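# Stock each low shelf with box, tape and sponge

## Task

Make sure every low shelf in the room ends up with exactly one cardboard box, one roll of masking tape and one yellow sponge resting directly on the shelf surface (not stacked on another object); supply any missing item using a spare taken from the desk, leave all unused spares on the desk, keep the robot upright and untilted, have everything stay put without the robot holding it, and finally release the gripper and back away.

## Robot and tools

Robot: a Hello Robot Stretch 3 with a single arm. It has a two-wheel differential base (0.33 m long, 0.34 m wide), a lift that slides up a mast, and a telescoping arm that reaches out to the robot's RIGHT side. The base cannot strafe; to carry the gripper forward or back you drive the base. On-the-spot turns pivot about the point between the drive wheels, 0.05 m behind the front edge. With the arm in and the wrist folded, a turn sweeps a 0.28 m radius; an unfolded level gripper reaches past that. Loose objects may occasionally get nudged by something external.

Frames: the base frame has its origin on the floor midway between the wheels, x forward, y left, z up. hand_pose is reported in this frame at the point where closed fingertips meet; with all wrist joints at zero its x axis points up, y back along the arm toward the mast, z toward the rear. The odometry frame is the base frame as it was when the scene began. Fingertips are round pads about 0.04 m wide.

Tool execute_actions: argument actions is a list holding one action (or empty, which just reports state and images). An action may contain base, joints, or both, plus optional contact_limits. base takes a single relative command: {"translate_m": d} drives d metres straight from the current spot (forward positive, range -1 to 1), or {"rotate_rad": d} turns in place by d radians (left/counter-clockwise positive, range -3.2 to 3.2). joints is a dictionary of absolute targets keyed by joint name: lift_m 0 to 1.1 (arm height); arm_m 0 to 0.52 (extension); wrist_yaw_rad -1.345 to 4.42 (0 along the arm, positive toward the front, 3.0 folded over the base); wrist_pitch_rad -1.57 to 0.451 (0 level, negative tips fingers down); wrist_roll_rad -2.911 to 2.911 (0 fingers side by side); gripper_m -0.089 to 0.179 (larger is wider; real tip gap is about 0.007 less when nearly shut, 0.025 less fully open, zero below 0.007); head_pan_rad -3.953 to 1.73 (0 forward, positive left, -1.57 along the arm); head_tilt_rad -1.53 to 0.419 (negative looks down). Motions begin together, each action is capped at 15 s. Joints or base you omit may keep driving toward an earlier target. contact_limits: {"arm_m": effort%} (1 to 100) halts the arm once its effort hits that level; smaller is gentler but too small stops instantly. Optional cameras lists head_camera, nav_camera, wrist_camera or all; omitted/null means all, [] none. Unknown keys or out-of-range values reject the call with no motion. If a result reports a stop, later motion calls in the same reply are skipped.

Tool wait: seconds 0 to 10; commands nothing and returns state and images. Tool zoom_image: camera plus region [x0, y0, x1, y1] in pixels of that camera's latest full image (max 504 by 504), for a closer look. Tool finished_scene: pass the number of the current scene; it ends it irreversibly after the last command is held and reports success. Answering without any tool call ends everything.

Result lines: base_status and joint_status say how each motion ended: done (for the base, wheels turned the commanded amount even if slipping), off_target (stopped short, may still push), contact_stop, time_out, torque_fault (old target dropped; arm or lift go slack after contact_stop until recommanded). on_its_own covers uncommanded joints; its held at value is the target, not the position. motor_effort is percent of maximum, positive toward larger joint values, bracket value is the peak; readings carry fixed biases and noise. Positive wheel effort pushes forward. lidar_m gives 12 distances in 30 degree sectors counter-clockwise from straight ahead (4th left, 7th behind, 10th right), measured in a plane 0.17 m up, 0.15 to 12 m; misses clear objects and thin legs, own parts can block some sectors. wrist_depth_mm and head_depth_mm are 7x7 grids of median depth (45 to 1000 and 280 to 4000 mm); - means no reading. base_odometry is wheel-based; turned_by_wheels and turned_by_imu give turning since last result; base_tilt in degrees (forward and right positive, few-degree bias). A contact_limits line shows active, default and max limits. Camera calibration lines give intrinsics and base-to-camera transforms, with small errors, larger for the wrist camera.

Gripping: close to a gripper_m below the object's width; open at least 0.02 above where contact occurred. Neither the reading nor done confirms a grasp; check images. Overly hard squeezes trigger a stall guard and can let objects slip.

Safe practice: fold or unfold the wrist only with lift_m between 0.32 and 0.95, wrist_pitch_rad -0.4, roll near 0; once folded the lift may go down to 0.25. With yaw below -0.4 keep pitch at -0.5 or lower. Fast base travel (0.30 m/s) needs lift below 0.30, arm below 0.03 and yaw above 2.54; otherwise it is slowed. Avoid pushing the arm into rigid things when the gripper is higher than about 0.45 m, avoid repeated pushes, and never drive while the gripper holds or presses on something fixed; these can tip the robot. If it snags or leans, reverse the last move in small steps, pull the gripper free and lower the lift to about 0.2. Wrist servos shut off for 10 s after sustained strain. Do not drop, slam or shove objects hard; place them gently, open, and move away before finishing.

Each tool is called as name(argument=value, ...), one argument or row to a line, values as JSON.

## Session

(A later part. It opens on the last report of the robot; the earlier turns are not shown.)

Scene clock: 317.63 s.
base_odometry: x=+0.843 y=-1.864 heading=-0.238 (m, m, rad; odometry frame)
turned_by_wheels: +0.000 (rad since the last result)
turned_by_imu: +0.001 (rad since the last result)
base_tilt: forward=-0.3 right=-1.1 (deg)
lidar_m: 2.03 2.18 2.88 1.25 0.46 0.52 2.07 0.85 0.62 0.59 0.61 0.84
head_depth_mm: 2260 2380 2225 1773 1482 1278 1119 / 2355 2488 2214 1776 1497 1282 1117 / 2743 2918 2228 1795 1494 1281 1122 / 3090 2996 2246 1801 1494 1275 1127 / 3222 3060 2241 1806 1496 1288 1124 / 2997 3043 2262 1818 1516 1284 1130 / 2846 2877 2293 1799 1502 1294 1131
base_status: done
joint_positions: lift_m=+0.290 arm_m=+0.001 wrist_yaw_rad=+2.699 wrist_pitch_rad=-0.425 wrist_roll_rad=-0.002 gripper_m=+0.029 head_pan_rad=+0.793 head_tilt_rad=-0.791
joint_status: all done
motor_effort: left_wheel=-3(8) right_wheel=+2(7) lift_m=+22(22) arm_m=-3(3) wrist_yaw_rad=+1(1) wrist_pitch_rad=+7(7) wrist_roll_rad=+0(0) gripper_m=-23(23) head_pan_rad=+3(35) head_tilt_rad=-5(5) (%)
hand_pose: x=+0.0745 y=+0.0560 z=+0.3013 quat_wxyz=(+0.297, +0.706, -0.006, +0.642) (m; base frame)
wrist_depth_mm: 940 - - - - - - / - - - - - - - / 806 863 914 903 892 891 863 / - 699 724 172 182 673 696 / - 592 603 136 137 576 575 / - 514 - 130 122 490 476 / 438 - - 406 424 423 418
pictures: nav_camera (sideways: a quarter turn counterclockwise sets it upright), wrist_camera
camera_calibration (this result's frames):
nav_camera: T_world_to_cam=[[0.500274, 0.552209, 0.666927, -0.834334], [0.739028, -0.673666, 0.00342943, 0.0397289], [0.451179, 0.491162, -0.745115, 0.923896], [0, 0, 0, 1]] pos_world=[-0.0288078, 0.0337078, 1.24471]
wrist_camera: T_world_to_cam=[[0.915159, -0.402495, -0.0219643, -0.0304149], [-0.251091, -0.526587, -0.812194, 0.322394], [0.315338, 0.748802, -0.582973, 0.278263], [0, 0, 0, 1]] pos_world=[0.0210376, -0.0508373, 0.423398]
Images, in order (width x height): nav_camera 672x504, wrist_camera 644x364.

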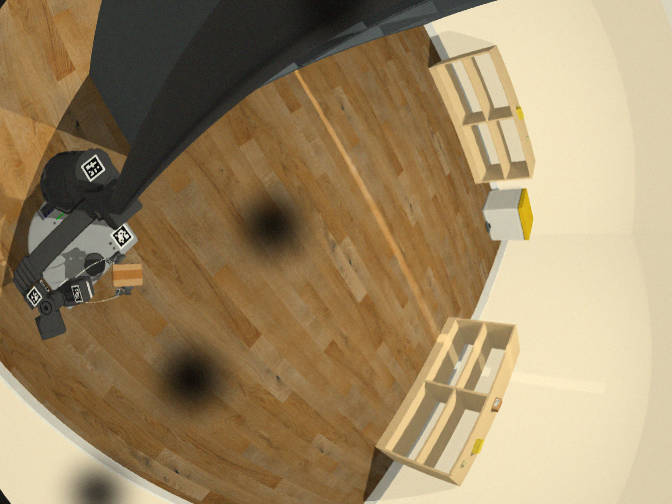

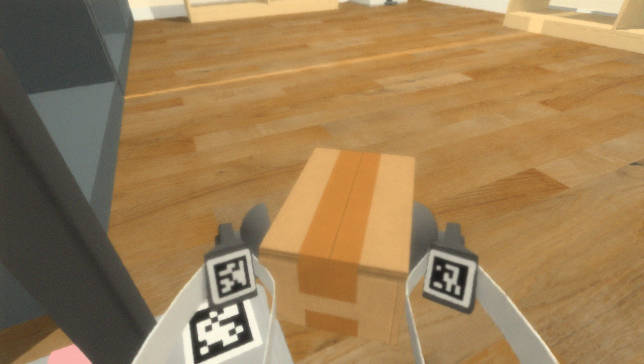

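execute_actions(
  actions=[
    {"base":{"rotate_rad":1.24},"joints":{"head_pan_rad":0.3,"head_tilt_rad":-0.7}},
  ],
  cameras=[],
)

execute_actions(
  actions=[
    {"base":{"translate_m":1.0}},
  ],
  cameras=[],
)

execute_actions(
  actions=[
    {"base":{"translate_m":1.0}},
  ],
  cameras=["head_camera"],
)

Scene clock: 323.43 s.
base_odometry: x=+0.843 y=-1.864 heading=+1.002 (m, m, rad; odometry frame)
turned_by_wheels: +1.240 (rad since the last result)
turned_by_imu: +1.246 (rad since the last result)
base_tilt: forward=-0.2 right=-1.2 (deg)
lidar_m: 2.78 0.41 0.41 0.65 1.34 0.72 0.60 0.59 0.66 1.05 2.03 2.48
head_depth_mm: 2708 2954 2586 1956 1581 1330 1152 / 2684 2939 2575 1968 1592 1336 1151 / 2686 2990 2570 1976 1604 1340 1146 / 2756 3055 2566 1984 1606 1332 1154 / 1891 2061 1680 1671 1556 1311 1130 / 1028 939 1341 1162 939 797 898 / 1029 877 604 510 537 647 895
base_status: done
joint_positions: lift_m=+0.290 arm_m=+0.001 wrist_yaw_rad=+2.699 wrist_pitch_rad=-0.425 wrist_roll_rad=-0.002 gripper_m=+0.029 head_pan_rad=+0.307 head_tilt_rad=-0.704
joint_status: all done
motor_effort: left_wheel=-2(9) right_wheel=+2(7) lift_m=+22(22) arm_m=-4(4) wrist_yaw_rad=+1(1) wrist_pitch_rad=+7(7) wrist_roll_rad=+0(0) gripper_m=-23(23) head_pan_rad=-2(29) head_tilt_rad=+2(15) (%)
hand_pose: x=+0.0745 y=+0.0560 z=+0.3013 quat_wxyz=(+0.297, +0.706, -0.006, +0.642) (m; base frame)
wrist_depth_mm: - - 650 471 406 - - / - - - 527 450 - - / 999 964 877 570 502 804 838 / - 712 725 173 180 700 680 / - 586 587 136 136 560 566 / - 502 - 131 122 491 486 / 438 - - 405 419 421 420
pictures: none
No camera images: the call's "cameras" was empty. Leave "cameras" out to get every camera's image.

Scene clock: 328.50 s.
base_odometry: x=+1.381 y=-1.022 heading=+1.002 (m, m, rad; odometry frame)
turned_by_wheels: +0.000 (rad since the last result)
turned_by_imu: +0.001 (rad since the last result)
base_tilt: forward=-0.3 right=-1.2 (deg)
lidar_m: 1.88 1.34 0.62 0.59 0.96 0.74 1.54 1.53 1.70 1.78 1.66 2.26
head_depth_mm: 1909 2062 2158 1961 1588 1331 1143 / 1894 2041 2151 1963 1599 1334 1141 / 1898 2093 2185 1980 1599 1343 1155 / 1896 2081 2151 1960 1596 1337 1157 / 1891 2152 2395 1982 1601 1346 1158 / 1872 2094 2378 1993 1610 1352 1155 / 1794 2028 1599 1610 1538 1333 1162
base_status: done
joint_positions: lift_m=+0.290 arm_m=+0.001 wrist_yaw_rad=+2.699 wrist_pitch_rad=-0.425 wrist_roll_rad=-0.002 gripper_m=+0.029 head_pan_rad=+0.307 head_tilt_rad=-0.704
joint_status: not commanded
motor_effort: left_wheel=-2(7) right_wheel=+2(6) lift_m=+22(22) arm_m=-4(4) wrist_yaw_rad=+1(1) wrist_pitch_rad=+7(7) wrist_roll_rad=+0(0) gripper_m=-24(23) head_pan_rad=-2(3) head_tilt_rad=+2(2) (%)
hand_pose: x=+0.0745 y=+0.0560 z=+0.3013 quat_wxyz=(+0.297, +0.706, -0.006, +0.642) (m; base frame)
wrist_depth_mm: 728 788 583 - - - - / 784 871 651 - - - - / 790 760 718 823 889 910 905 / - 618 673 174 181 703 696 / - 575 590 136 136 574 565 / - 518 - 130 122 489 472 / 434 - - 407 414 427 419
pictures: none
No camera images: the call's "cameras" was empty. Leave "cameras" out to get every camera's image.

Scene clock: 333.67 s.
base_odometry: x=+1.920 y=-0.179 heading=+1.002 (m, m, rad; odometry frame)
turned_by_wheels: +0.000 (rad since the last result)
turned_by_imu: +0.001 (rad since the last result)
base_tilt: forward=-0.3 right=-1.1 (deg)
lidar_m: 0.90 0.98 0.98 0.89 1.25 1.00 1.69 2.47 1.64 1.36 1.72 1.16
head_depth_mm: 1074 1214 1318 1301 1465 1342 1152 / 1070 1217 1315 1306 1474 1331 1148 / 1074 1217 1313 1167 1453 1343 1155 / 1069 1214 1314 1316 1478 1340 1153 / 1075 1214 1312 1316 1481 1349 1152 / 1068 1215 1311 1320 1472 1346 1160 / 1068 1212 1337 1169 1525 1351 1158
base_status: done
joint_positions: lift_m=+0.290 arm_m=+0.001 wrist_yaw_rad=+2.699 wrist_pitch_rad=-0.425 wrist_roll_rad=-0.002 gripper_m=+0.029 head_pan_rad=+0.307 head_tilt_rad=-0.704
joint_status: not commanded
motor_effort: left_wheel=-3(8) right_wheel=+1(6) lift_m=+21(22) arm_m=-4(3) wrist_yaw_rad=+1(1) wrist_pitch_rad=+7(7) wrist_roll_rad=+0(0) gripper_m=-23(24) head_pan_rad=-3(3) head_tilt_rad=+2(2) (%)
hand_pose: x=+0.0745 y=+0.0560 z=+0.3013 quat_wxyz=(+0.297, +0.706, -0.006, +0.642) (m; base frame)
wrist_depth_mm: 958 848 - - - - 931 / - 939 - - - - 918 / 768 845 901 915 894 811 744 / - 725 714 173 181 713 701 / - 586 601 135 137 575 567 / - 518 - 130 122 495 484 / 440 - - 415 415 418 418
pictures: head_camera (sideways: a quarter turn clockwise sets it upright)
camera_calibration (this result's frames):
head_camera: T_world_to_cam=[[-0.634726, -0.192278, -0.748433, 0.997056], [-0.315305, 0.948695, 0.0236756, -0.0205457], [0.705482, 0.251012, -0.662788, 0.814359], [0, 0, 0, 1]] pos_world=[0.0518638, 0.00678925, 1.28646]
Images, in order (width x height): head_camera 896x504.

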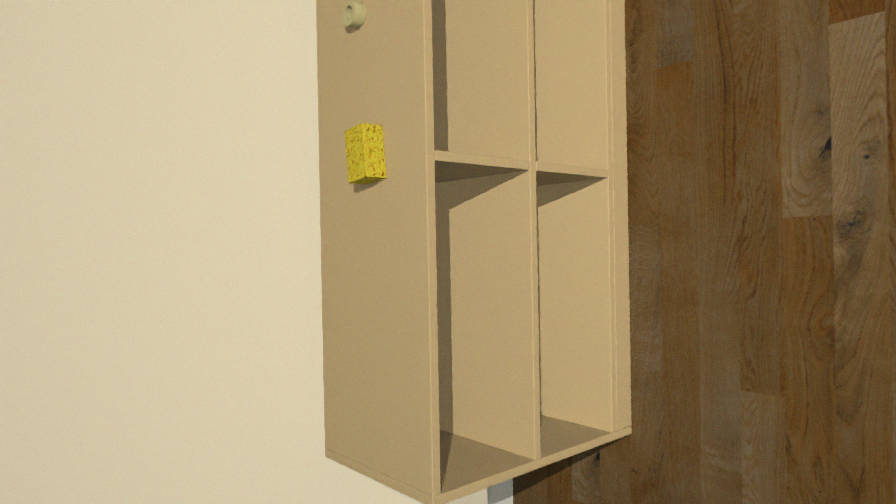

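execute_actions(
  actions=[
    {"base":{"translate_m":0.42},"joints":{"lift_m":0.72,"wrist_yaw_rad":0}},
  ],
  cameras=[],
)

execute_actions(
  actions=[
    {"base":{"rotate_rad":2.28},"joints":{"arm_m":0.295,"head_pan_rad":-1.4,"head_tilt_rad":-0.9}},
  ],
  cameras=["nav_camera","wrist_camera"],
)

Scene clock: 343.23 s.
base_odometry: x=+2.146 y=+0.175 heading=+1.002 (m, m, rad; odometry frame)
turned_by_wheels: +0.000 (rad since the last result)
turned_by_imu: +0.000 (rad since the last result)
base_tilt: forward=-0.2 right=-1.0 (deg)
lidar_m: 0.89 0.49 0.74 1.43 1.43 1.35 2.11 2.87 1.80 1.39 1.02 0.78
head_depth_mm: 729 824 958 1029 832 1023 1130 / 728 825 950 1031 833 1022 1130 / 726 824 947 1037 840 1034 1132 / 727 822 947 1040 842 1004 1131 / 726 821 948 1036 841 1032 1134 / 725 819 946 1032 842 1034 1139 / 725 819 946 1034 845 1038 1144
base_status: done
joint_positions: lift_m=+0.720 arm_m=+0.001 wrist_yaw_rad=+0.002 wrist_pitch_rad=-0.425 wrist_roll_rad=-0.002 gripper_m=+0.029 head_pan_rad=+0.307 head_tilt_rad=-0.704
joint_status: all done
motor_effort: left_wheel=-2(6) right_wheel=+2(6) lift_m=+26(28) arm_m=-4(4) wrist_yaw_rad=-2(3) wrist_pitch_rad=+7(7) wrist_roll_rad=+0(0) gripper_m=-23(24) head_pan_rad=-3(2) head_tilt_rad=+2(2) (%)
hand_pose: x=-0.0212 y=-0.3695 z=+0.7310 quat_wxyz=(+0.692, +0.150, -0.690, -0.149) (m; base frame)
wrist_depth_mm: - - - - - - - / - - - - - - - / - - - - - - - / - - - 173 180 - - / 969 - - 135 136 - - / 844 - 974 130 122 - 977 / 860 879 865 813 825 843 805
pictures: none
No camera images: the call's "cameras" was empty. Leave "cameras" out to get every camera's image.

Scene clock: 347.80 s.
base_odometry: x=+2.146 y=+0.175 heading=-3.001 (m, m, rad; odometry frame)
turned_by_wheels: +2.280 (rad since the last result)
turned_by_imu: +2.296 (rad since the last result)
base_tilt: forward=-0.2 right=-1.2 (deg)
lidar_m: 1.44 1.35 2.86 2.29 1.42 1.58 1.02 0.78 0.49 0.90 0.74 0.97
head_depth_mm: 771 881 984 - 982 1167 1085 / 816 942 1046 814 1044 1202 1116 / 868 1013 1021 884 1095 1235 1116 / 927 1084 1027 1119 1320 1240 1120 / 996 1178 1031 1146 1381 1241 1107 / 1069 1272 1537 1605 1422 1248 1104 / 1110 1312 1727 1583 1416 1238 1110
base_status: done
joint_positions: lift_m=+0.720 arm_m=+0.295 wrist_yaw_rad=+0.000 wrist_pitch_rad=-0.425 wrist_roll_rad=-0.002 gripper_m=+0.029 head_pan_rad=-1.393 head_tilt_rad=-0.889
joint_status: all done
motor_effort: left_wheel=-1(6) right_wheel=+1(5) lift_m=+26(27) arm_m=+1(3) wrist_yaw_rad=+1(2) wrist_pitch_rad=+7(7) wrist_roll_rad=+0(0) gripper_m=-23(23) head_pan_rad=-2(32) head_tilt_rad=-6(26) (%)
hand_pose: x=-0.0215 y=-0.6632 z=+0.7310 quat_wxyz=(+0.692, +0.149, -0.690, -0.149) (m; base frame)
wrist_depth_mm: 527 468 414 371 337 309 279 / 617 524 461 406 367 327 298 / 687 589 496 440 389 354 324 / 779 416 417 173 182 382 352 / 350 341 338 136 137 327 329 / 290 289 269 130 122 283 279 / 249 248 248 233 237 242 241
pictures: nav_camera (sideways: a quarter turn counterclockwise sets it upright), wrist_camera
camera_calibration (this result's frames):
nav_camera: T_world_to_cam=[[0.172994, -0.787814, 0.591119, -0.733564], [-0.976672, -0.214737, -0.000363185, 0.0551325], [0.127222, -0.577266, -0.806584, 1.0058], [0, 0, 0, 1]] pos_world=[0.0527894, 0.0145406, 1.24491]
wrist_camera: T_world_to_cam=[[-0.999356, -0.0283789, -0.0219708, -0.0156454], [0.00127944, 0.583615, -0.81203, 1.01015], [0.035867, -0.811535, -0.583202, 0.0569803], [0, 0, 0, 1]] pos_world=[-0.0189715, -0.543741, 0.853159]
Images, in order (width x height): nav_camera 672x504, wrist_camera 644x364.

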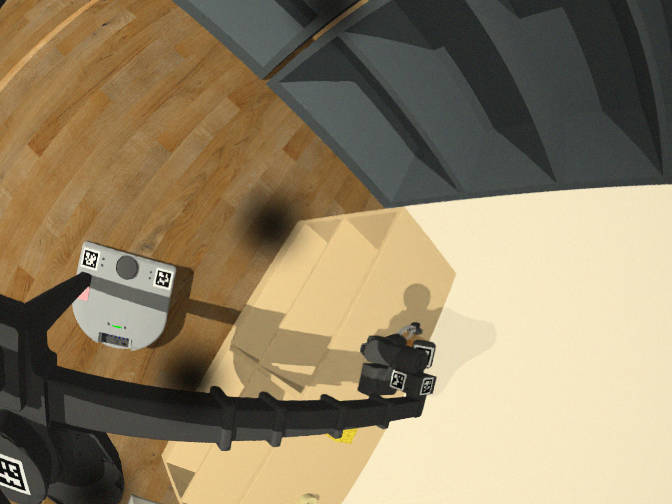

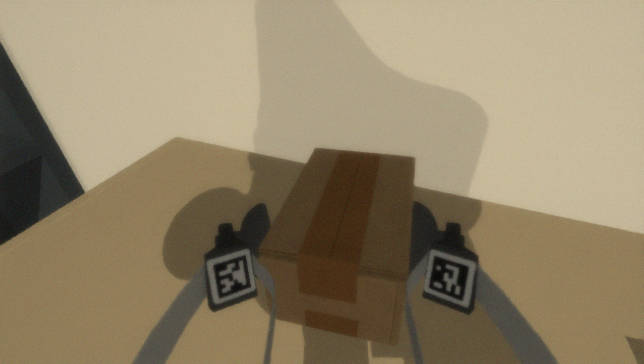

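execute_actions(
  actions=[
    {"joints":{"lift_m":0.627}},
  ],
  cameras=[],
)

execute_actions(
  actions=[
    {"joints":{"gripper_m":0.12}},
  ],
  cameras=["wrist_camera"],
)

execute_actions(
  actions=[
    {"joints":{"arm_m":0.0,"lift_m":0.64,"head_pan_rad":-2.6,"head_tilt_rad":-0.6}},
  ],
  cameras=["nav_camera","wrist_camera"],
)

Scene clock: 352.57 s.
base_odometry: x=+2.146 y=+0.175 heading=-3.001 (m, m, rad; odometry frame)
turned_by_wheels: +0.000 (rad since the last result)
turned_by_imu: +0.000 (rad since the last result)
base_tilt: forward=-0.3 right=-1.1 (deg)
lidar_m: 1.44 1.35 2.86 2.29 1.41 1.59 1.02 0.79 0.49 0.90 0.75 0.97
head_depth_mm: 772 878 979 890 - - - / 819 941 1013 - 1042 1197 1113 / 866 1012 1021 897 1095 1236 1120 / 927 1088 1019 1123 1328 1237 1126 / 990 1181 1025 1141 1379 1243 1105 / 1069 1280 1539 1618 1420 1243 1112 / 1103 1308 1709 1586 1428 1247 1110
base_status: not commanded
joint_positions: lift_m=+0.627 arm_m=+0.295 wrist_yaw_rad=+0.000 wrist_pitch_rad=-0.425 wrist_roll_rad=-0.002 gripper_m=+0.029 head_pan_rad=-1.393 head_tilt_rad=-0.889
joint_status: all done
motor_effort: left_wheel=-2(2) right_wheel=+2(1) lift_m=+22(22) arm_m=+2(2) wrist_yaw_rad=-1(0) wrist_pitch_rad=+7(7) wrist_roll_rad=+0(0) gripper_m=-23(23) head_pan_rad=-3(4) head_tilt_rad=-7(6) (%)
hand_pose: x=-0.0215 y=-0.6632 z=+0.6382 quat_wxyz=(+0.692, +0.149, -0.690, -0.149) (m; base frame)
wrist_depth_mm: 542 469 415 373 337 304 280 / 601 503 439 399 363 331 306 / 347 333 331 325 318 319 315 / 262 258 258 174 182 248 244 / 212 211 210 136 136 203 202 / 179 178 166 130 122 175 170 / 155 154 153 148 146 150 147
pictures: none
No camera images: the call's "cameras" was empty. Leave "cameras" out to get every camera's image.

Scene clock: 353.97 s.
base_odometry: x=+2.146 y=+0.175 heading=-3.001 (m, m, rad; odometry frame)
turned_by_wheels: +0.000 (rad since the last result)
turned_by_imu: +0.000 (rad since the last result)
base_tilt: forward=-0.3 right=-1.1 (deg)
lidar_m: 1.44 1.35 2.86 2.30 1.42 1.59 1.02 0.78 0.49 0.89 0.75 0.97
head_depth_mm: 772 881 979 888 - - - / 818 942 1018 - 1044 1198 1118 / 871 1009 1015 895 1094 1234 1121 / 927 1091 1023 1117 1324 1235 1120 / 995 1182 1025 1147 1377 1239 1107 / 1070 1282 1536 1612 1416 1246 1105 / 1106 1311 1721 1584 1418 1249 1114
base_status: not commanded
joint_positions: lift_m=+0.627 arm_m=+0.295 wrist_yaw_rad=+0.000 wrist_pitch_rad=-0.421 wrist_roll_rad=-0.002 gripper_m=+0.120 head_pan_rad=-1.393 head_tilt_rad=-0.889
joint_status: all done
motor_effort: left_wheel=-2(2) right_wheel=+2(1) lift_m=+21(22) arm_m=+1(2) wrist_yaw_rad=-1(1) wrist_pitch_rad=+6(7) wrist_roll_rad=+0(0) gripper_m=+0(100) head_pan_rad=-3(3) head_tilt_rad=-6(7) (%)
hand_pose: x=-0.0215 y=-0.6637 z=+0.6392 quat_wxyz=(+0.692, +0.148, -0.691, -0.148) (m; base frame)
wrist_depth_mm: 533 467 409 370 335 304 281 / 618 509 442 401 361 331 296 / 346 336 335 329 322 322 316 / 265 264 256 178 231 250 248 / 214 212 211 139 193 212 203 / 179 185 172 130 164 - 170 / 155 154 153 148 148 151 149
pictures: wrist_camera
camera_calibration (this result's frames):
wrist_camera: T_world_to_cam=[[-0.999356, -0.0284694, -0.021852, -0.0178149], [0.00128053, 0.580205, -0.814469, 0.935168], [0.0358661, -0.813973, -0.579795, -0.000818406], [0, 0, 0, 1]] pos_world=[-0.0189716, -0.543762, 0.760802]
Images, in order (width x height): wrist_camera 644x364.

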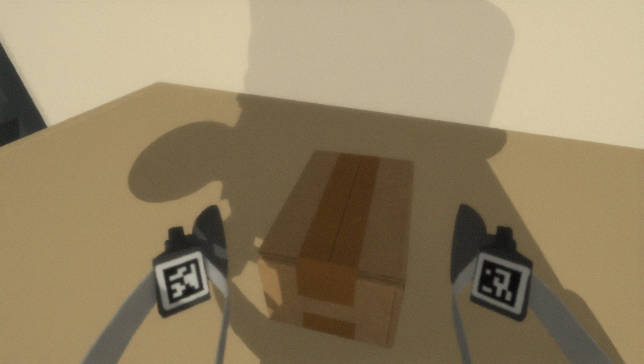

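Scene clock: 357.37 s.
base_odometry: x=+2.146 y=+0.175 heading=-3.001 (m, m, rad; odometry frame)
turned_by_wheels: +0.000 (rad since the last result)
turned_by_imu: +0.000 (rad since the last result)
base_tilt: forward=-0.2 right=-1.1 (deg)
lidar_m: 1.44 1.35 2.86 2.30 1.42 1.59 1.02 0.78 0.49 0.89 0.74 0.97
head_depth_mm: 1162 1327 1551 1446 1341 1411 1197 / 1059 1200 1387 1505 1377 1381 1200 / 981 1096 1245 1382 1012 1276 1203 / 909 1010 1136 1182 923 1073 1176 / 849 937 1044 1134 924 991 1111 / 795 870 967 1065 924 817 946 / 745 816 895 989 928 755 869
base_status: not commanded
joint_positions: lift_m=+0.640 arm_m=+0.001 wrist_yaw_rad=+0.000 wrist_pitch_rad=-0.420 wrist_roll_rad=-0.002 gripper_m=+0.120 head_pan_rad=-2.593 head_tilt_rad=-0.606
joint_status: all done
motor_effort: left_wheel=-2(2) right_wheel=+2(2) lift_m=+26(26) arm_m=-4(2) wrist_yaw_rad=+0(0) wrist_pitch_rad=+6(6) wrist_roll_rad=+0(0) gripper_m=+0(0) head_pan_rad=-3(33) head_tilt_rad=+3(29) (%)
hand_pose: x=-0.0215 y=-0.3702 z=+0.6522 quat_wxyz=(+0.692, +0.148, -0.691, -0.147) (m; base frame)
wrist_depth_mm: 842 797 694 622 567 525 484 / 846 566 526 417 499 485 487 / - 428 365 361 360 335 312 / - 584 704 673 304 274 271 / - 615 605 588 603 289 258 / 889 912 530 508 495 - 486 / 802 778 745 685 453 410 425
pictures: nav_camera (sideways: a quarter turn counterclockwise sets it upright), wrist_camera
camera_calibration (this result's frames):
nav_camera: T_world_to_cam=[[-0.503377, -0.34424, 0.792534, -0.991915], [-0.553147, 0.833018, 0.0104941, 0.0384121], [-0.663808, -0.433105, -0.609737, 0.754613], [0, 0, 0, 1]] pos_world=[0.0228587, -0.0466278, 1.24584]
wrist_camera: T_world_to_cam=[[-0.999356, -0.028494, -0.0218212, -0.00920188], [0.00127995, 0.579324, -0.815096, 0.775571], [0.035867, -0.814599, -0.578914, 0.244874], [0, 0, 0, 1]] pos_world=[-0.0189715, -0.250095, 0.773725]
Images, in order (width x height): nav_camera 672x504, wrist_camera 644x364.

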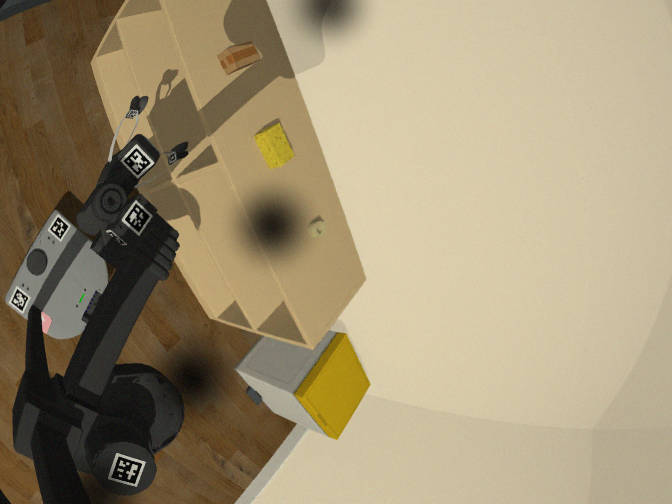

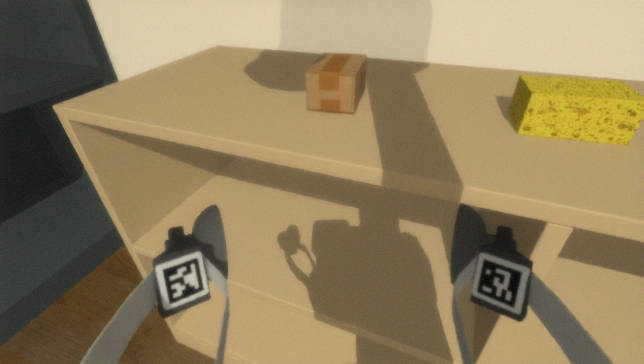

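execute_actions(
  actions=[],
)

Scene clock: 359.57 s.
base_odometry: x=+2.146 y=+0.175 heading=-3.001 (m, m, rad; odometry frame)
turned_by_wheels: +0.000 (rad since the last result)
turned_by_imu: +0.000 (rad since the last result)
base_tilt: forward=-0.3 right=-1.0 (deg)
lidar_m: 1.44 1.35 2.86 2.29 1.42 1.59 1.02 0.78 0.49 0.89 0.74 0.97
head_depth_mm: 1159 1328 1563 1445 1343 1408 1195 / 1060 1207 1384 1525 1371 1388 1194 / 980 1099 1246 1388 1018 1266 1198 / 906 1006 1142 1187 918 1066 1182 / 848 938 1040 1134 921 996 1111 / 793 868 963 1062 919 818 943 / 746 817 894 992 931 756 865
base_status: not commanded
joint_positions: lift_m=+0.640 arm_m=+0.001 wrist_yaw_rad=+0.000 wrist_pitch_rad=-0.420 wrist_roll_rad=-0.002 gripper_m=+0.120 head_pan_rad=-2.593 head_tilt_rad=-0.606
joint_status: all done
motor_effort: left_wheel=-3(2) right_wheel=+2(2) lift_m=+27(26) arm_m=-4(2) wrist_yaw_rad=+0(0) wrist_pitch_rad=+6(6) wrist_roll_rad=+0(0) gripper_m=+0(0) head_pan_rad=-3(33) head_tilt_rad=+3(29) (%)
hand_pose: x=-0.0215 y=-0.3702 z=+0.6522 quat_wxyz=(+0.692, +0.148, -0.691, -0.147) (m; base frame)
wrist_depth_mm: 836 814 724 640 575 528 484 / 843 576 512 418 494 485 485 / - 428 370 361 355 334 318 / - 584 697 652 303 271 274 / - 608 609 593 584 293 261 / 842 937 531 507 500 - 493 / 815 759 737 688 444 409 427
pictures: head_camera (sideways: a quarter turn clockwise sets it upright), nav_camera (sideways: a quarter turn counterclockwise sets it upright), wrist_camera
camera_calibration (this result's frames):
head_camera: T_world_to_cam=[[0.505428, 0.299002, -0.809408, 1.06958], [0.535148, -0.844466, 0.0222155, -0.0238356], [-0.676875, -0.444381, -0.586827, 0.723978], [0, 0, 0, 1]] pos_world=[-0.0377984, -0.0182135, 1.29111]
nav_camera: T_world_to_cam=[[-0.503377, -0.34424, 0.792534, -0.991915], [-0.553147, 0.833018, 0.0104941, 0.0384121], [-0.663808, -0.433105, -0.609737, 0.754613], [0, 0, 0, 1]] pos_world=[0.0228587, -0.0466279, 1.24584]
wrist_camera: T_world_to_cam=[[-0.999356, -0.0284938, -0.0218213, -0.00920182], [0.00128013, 0.579324, -0.815096, 0.775571], [0.0358668, -0.814599, -0.578914, 0.244874], [0, 0, 0, 1]] pos_world=[-0.0189715, -0.250095, 0.773725]
Images, in order (width x height): head_camera 896x504, nav_camera 672x504, wrist_camera 644x364.

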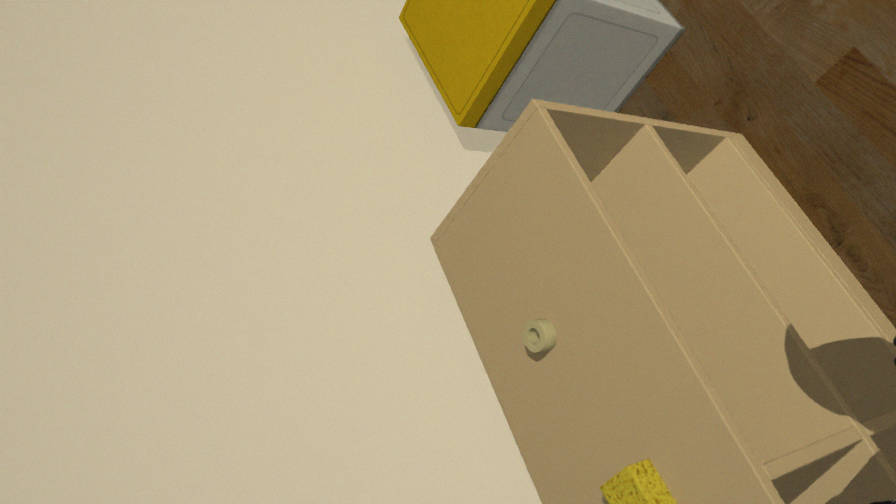

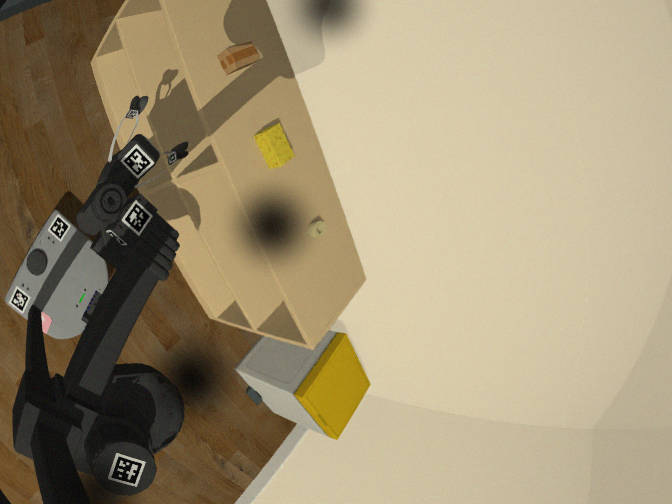

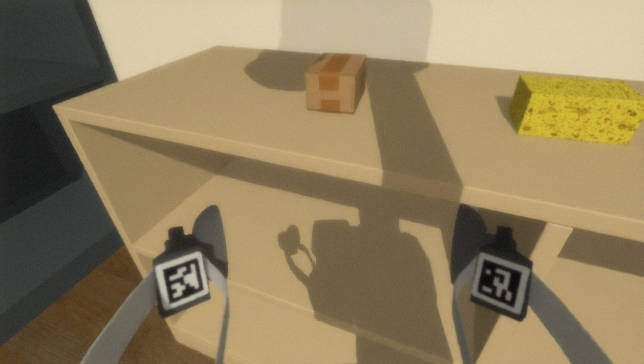

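finished_scene(
  scene=2,
)

The scene is finished: the task was done.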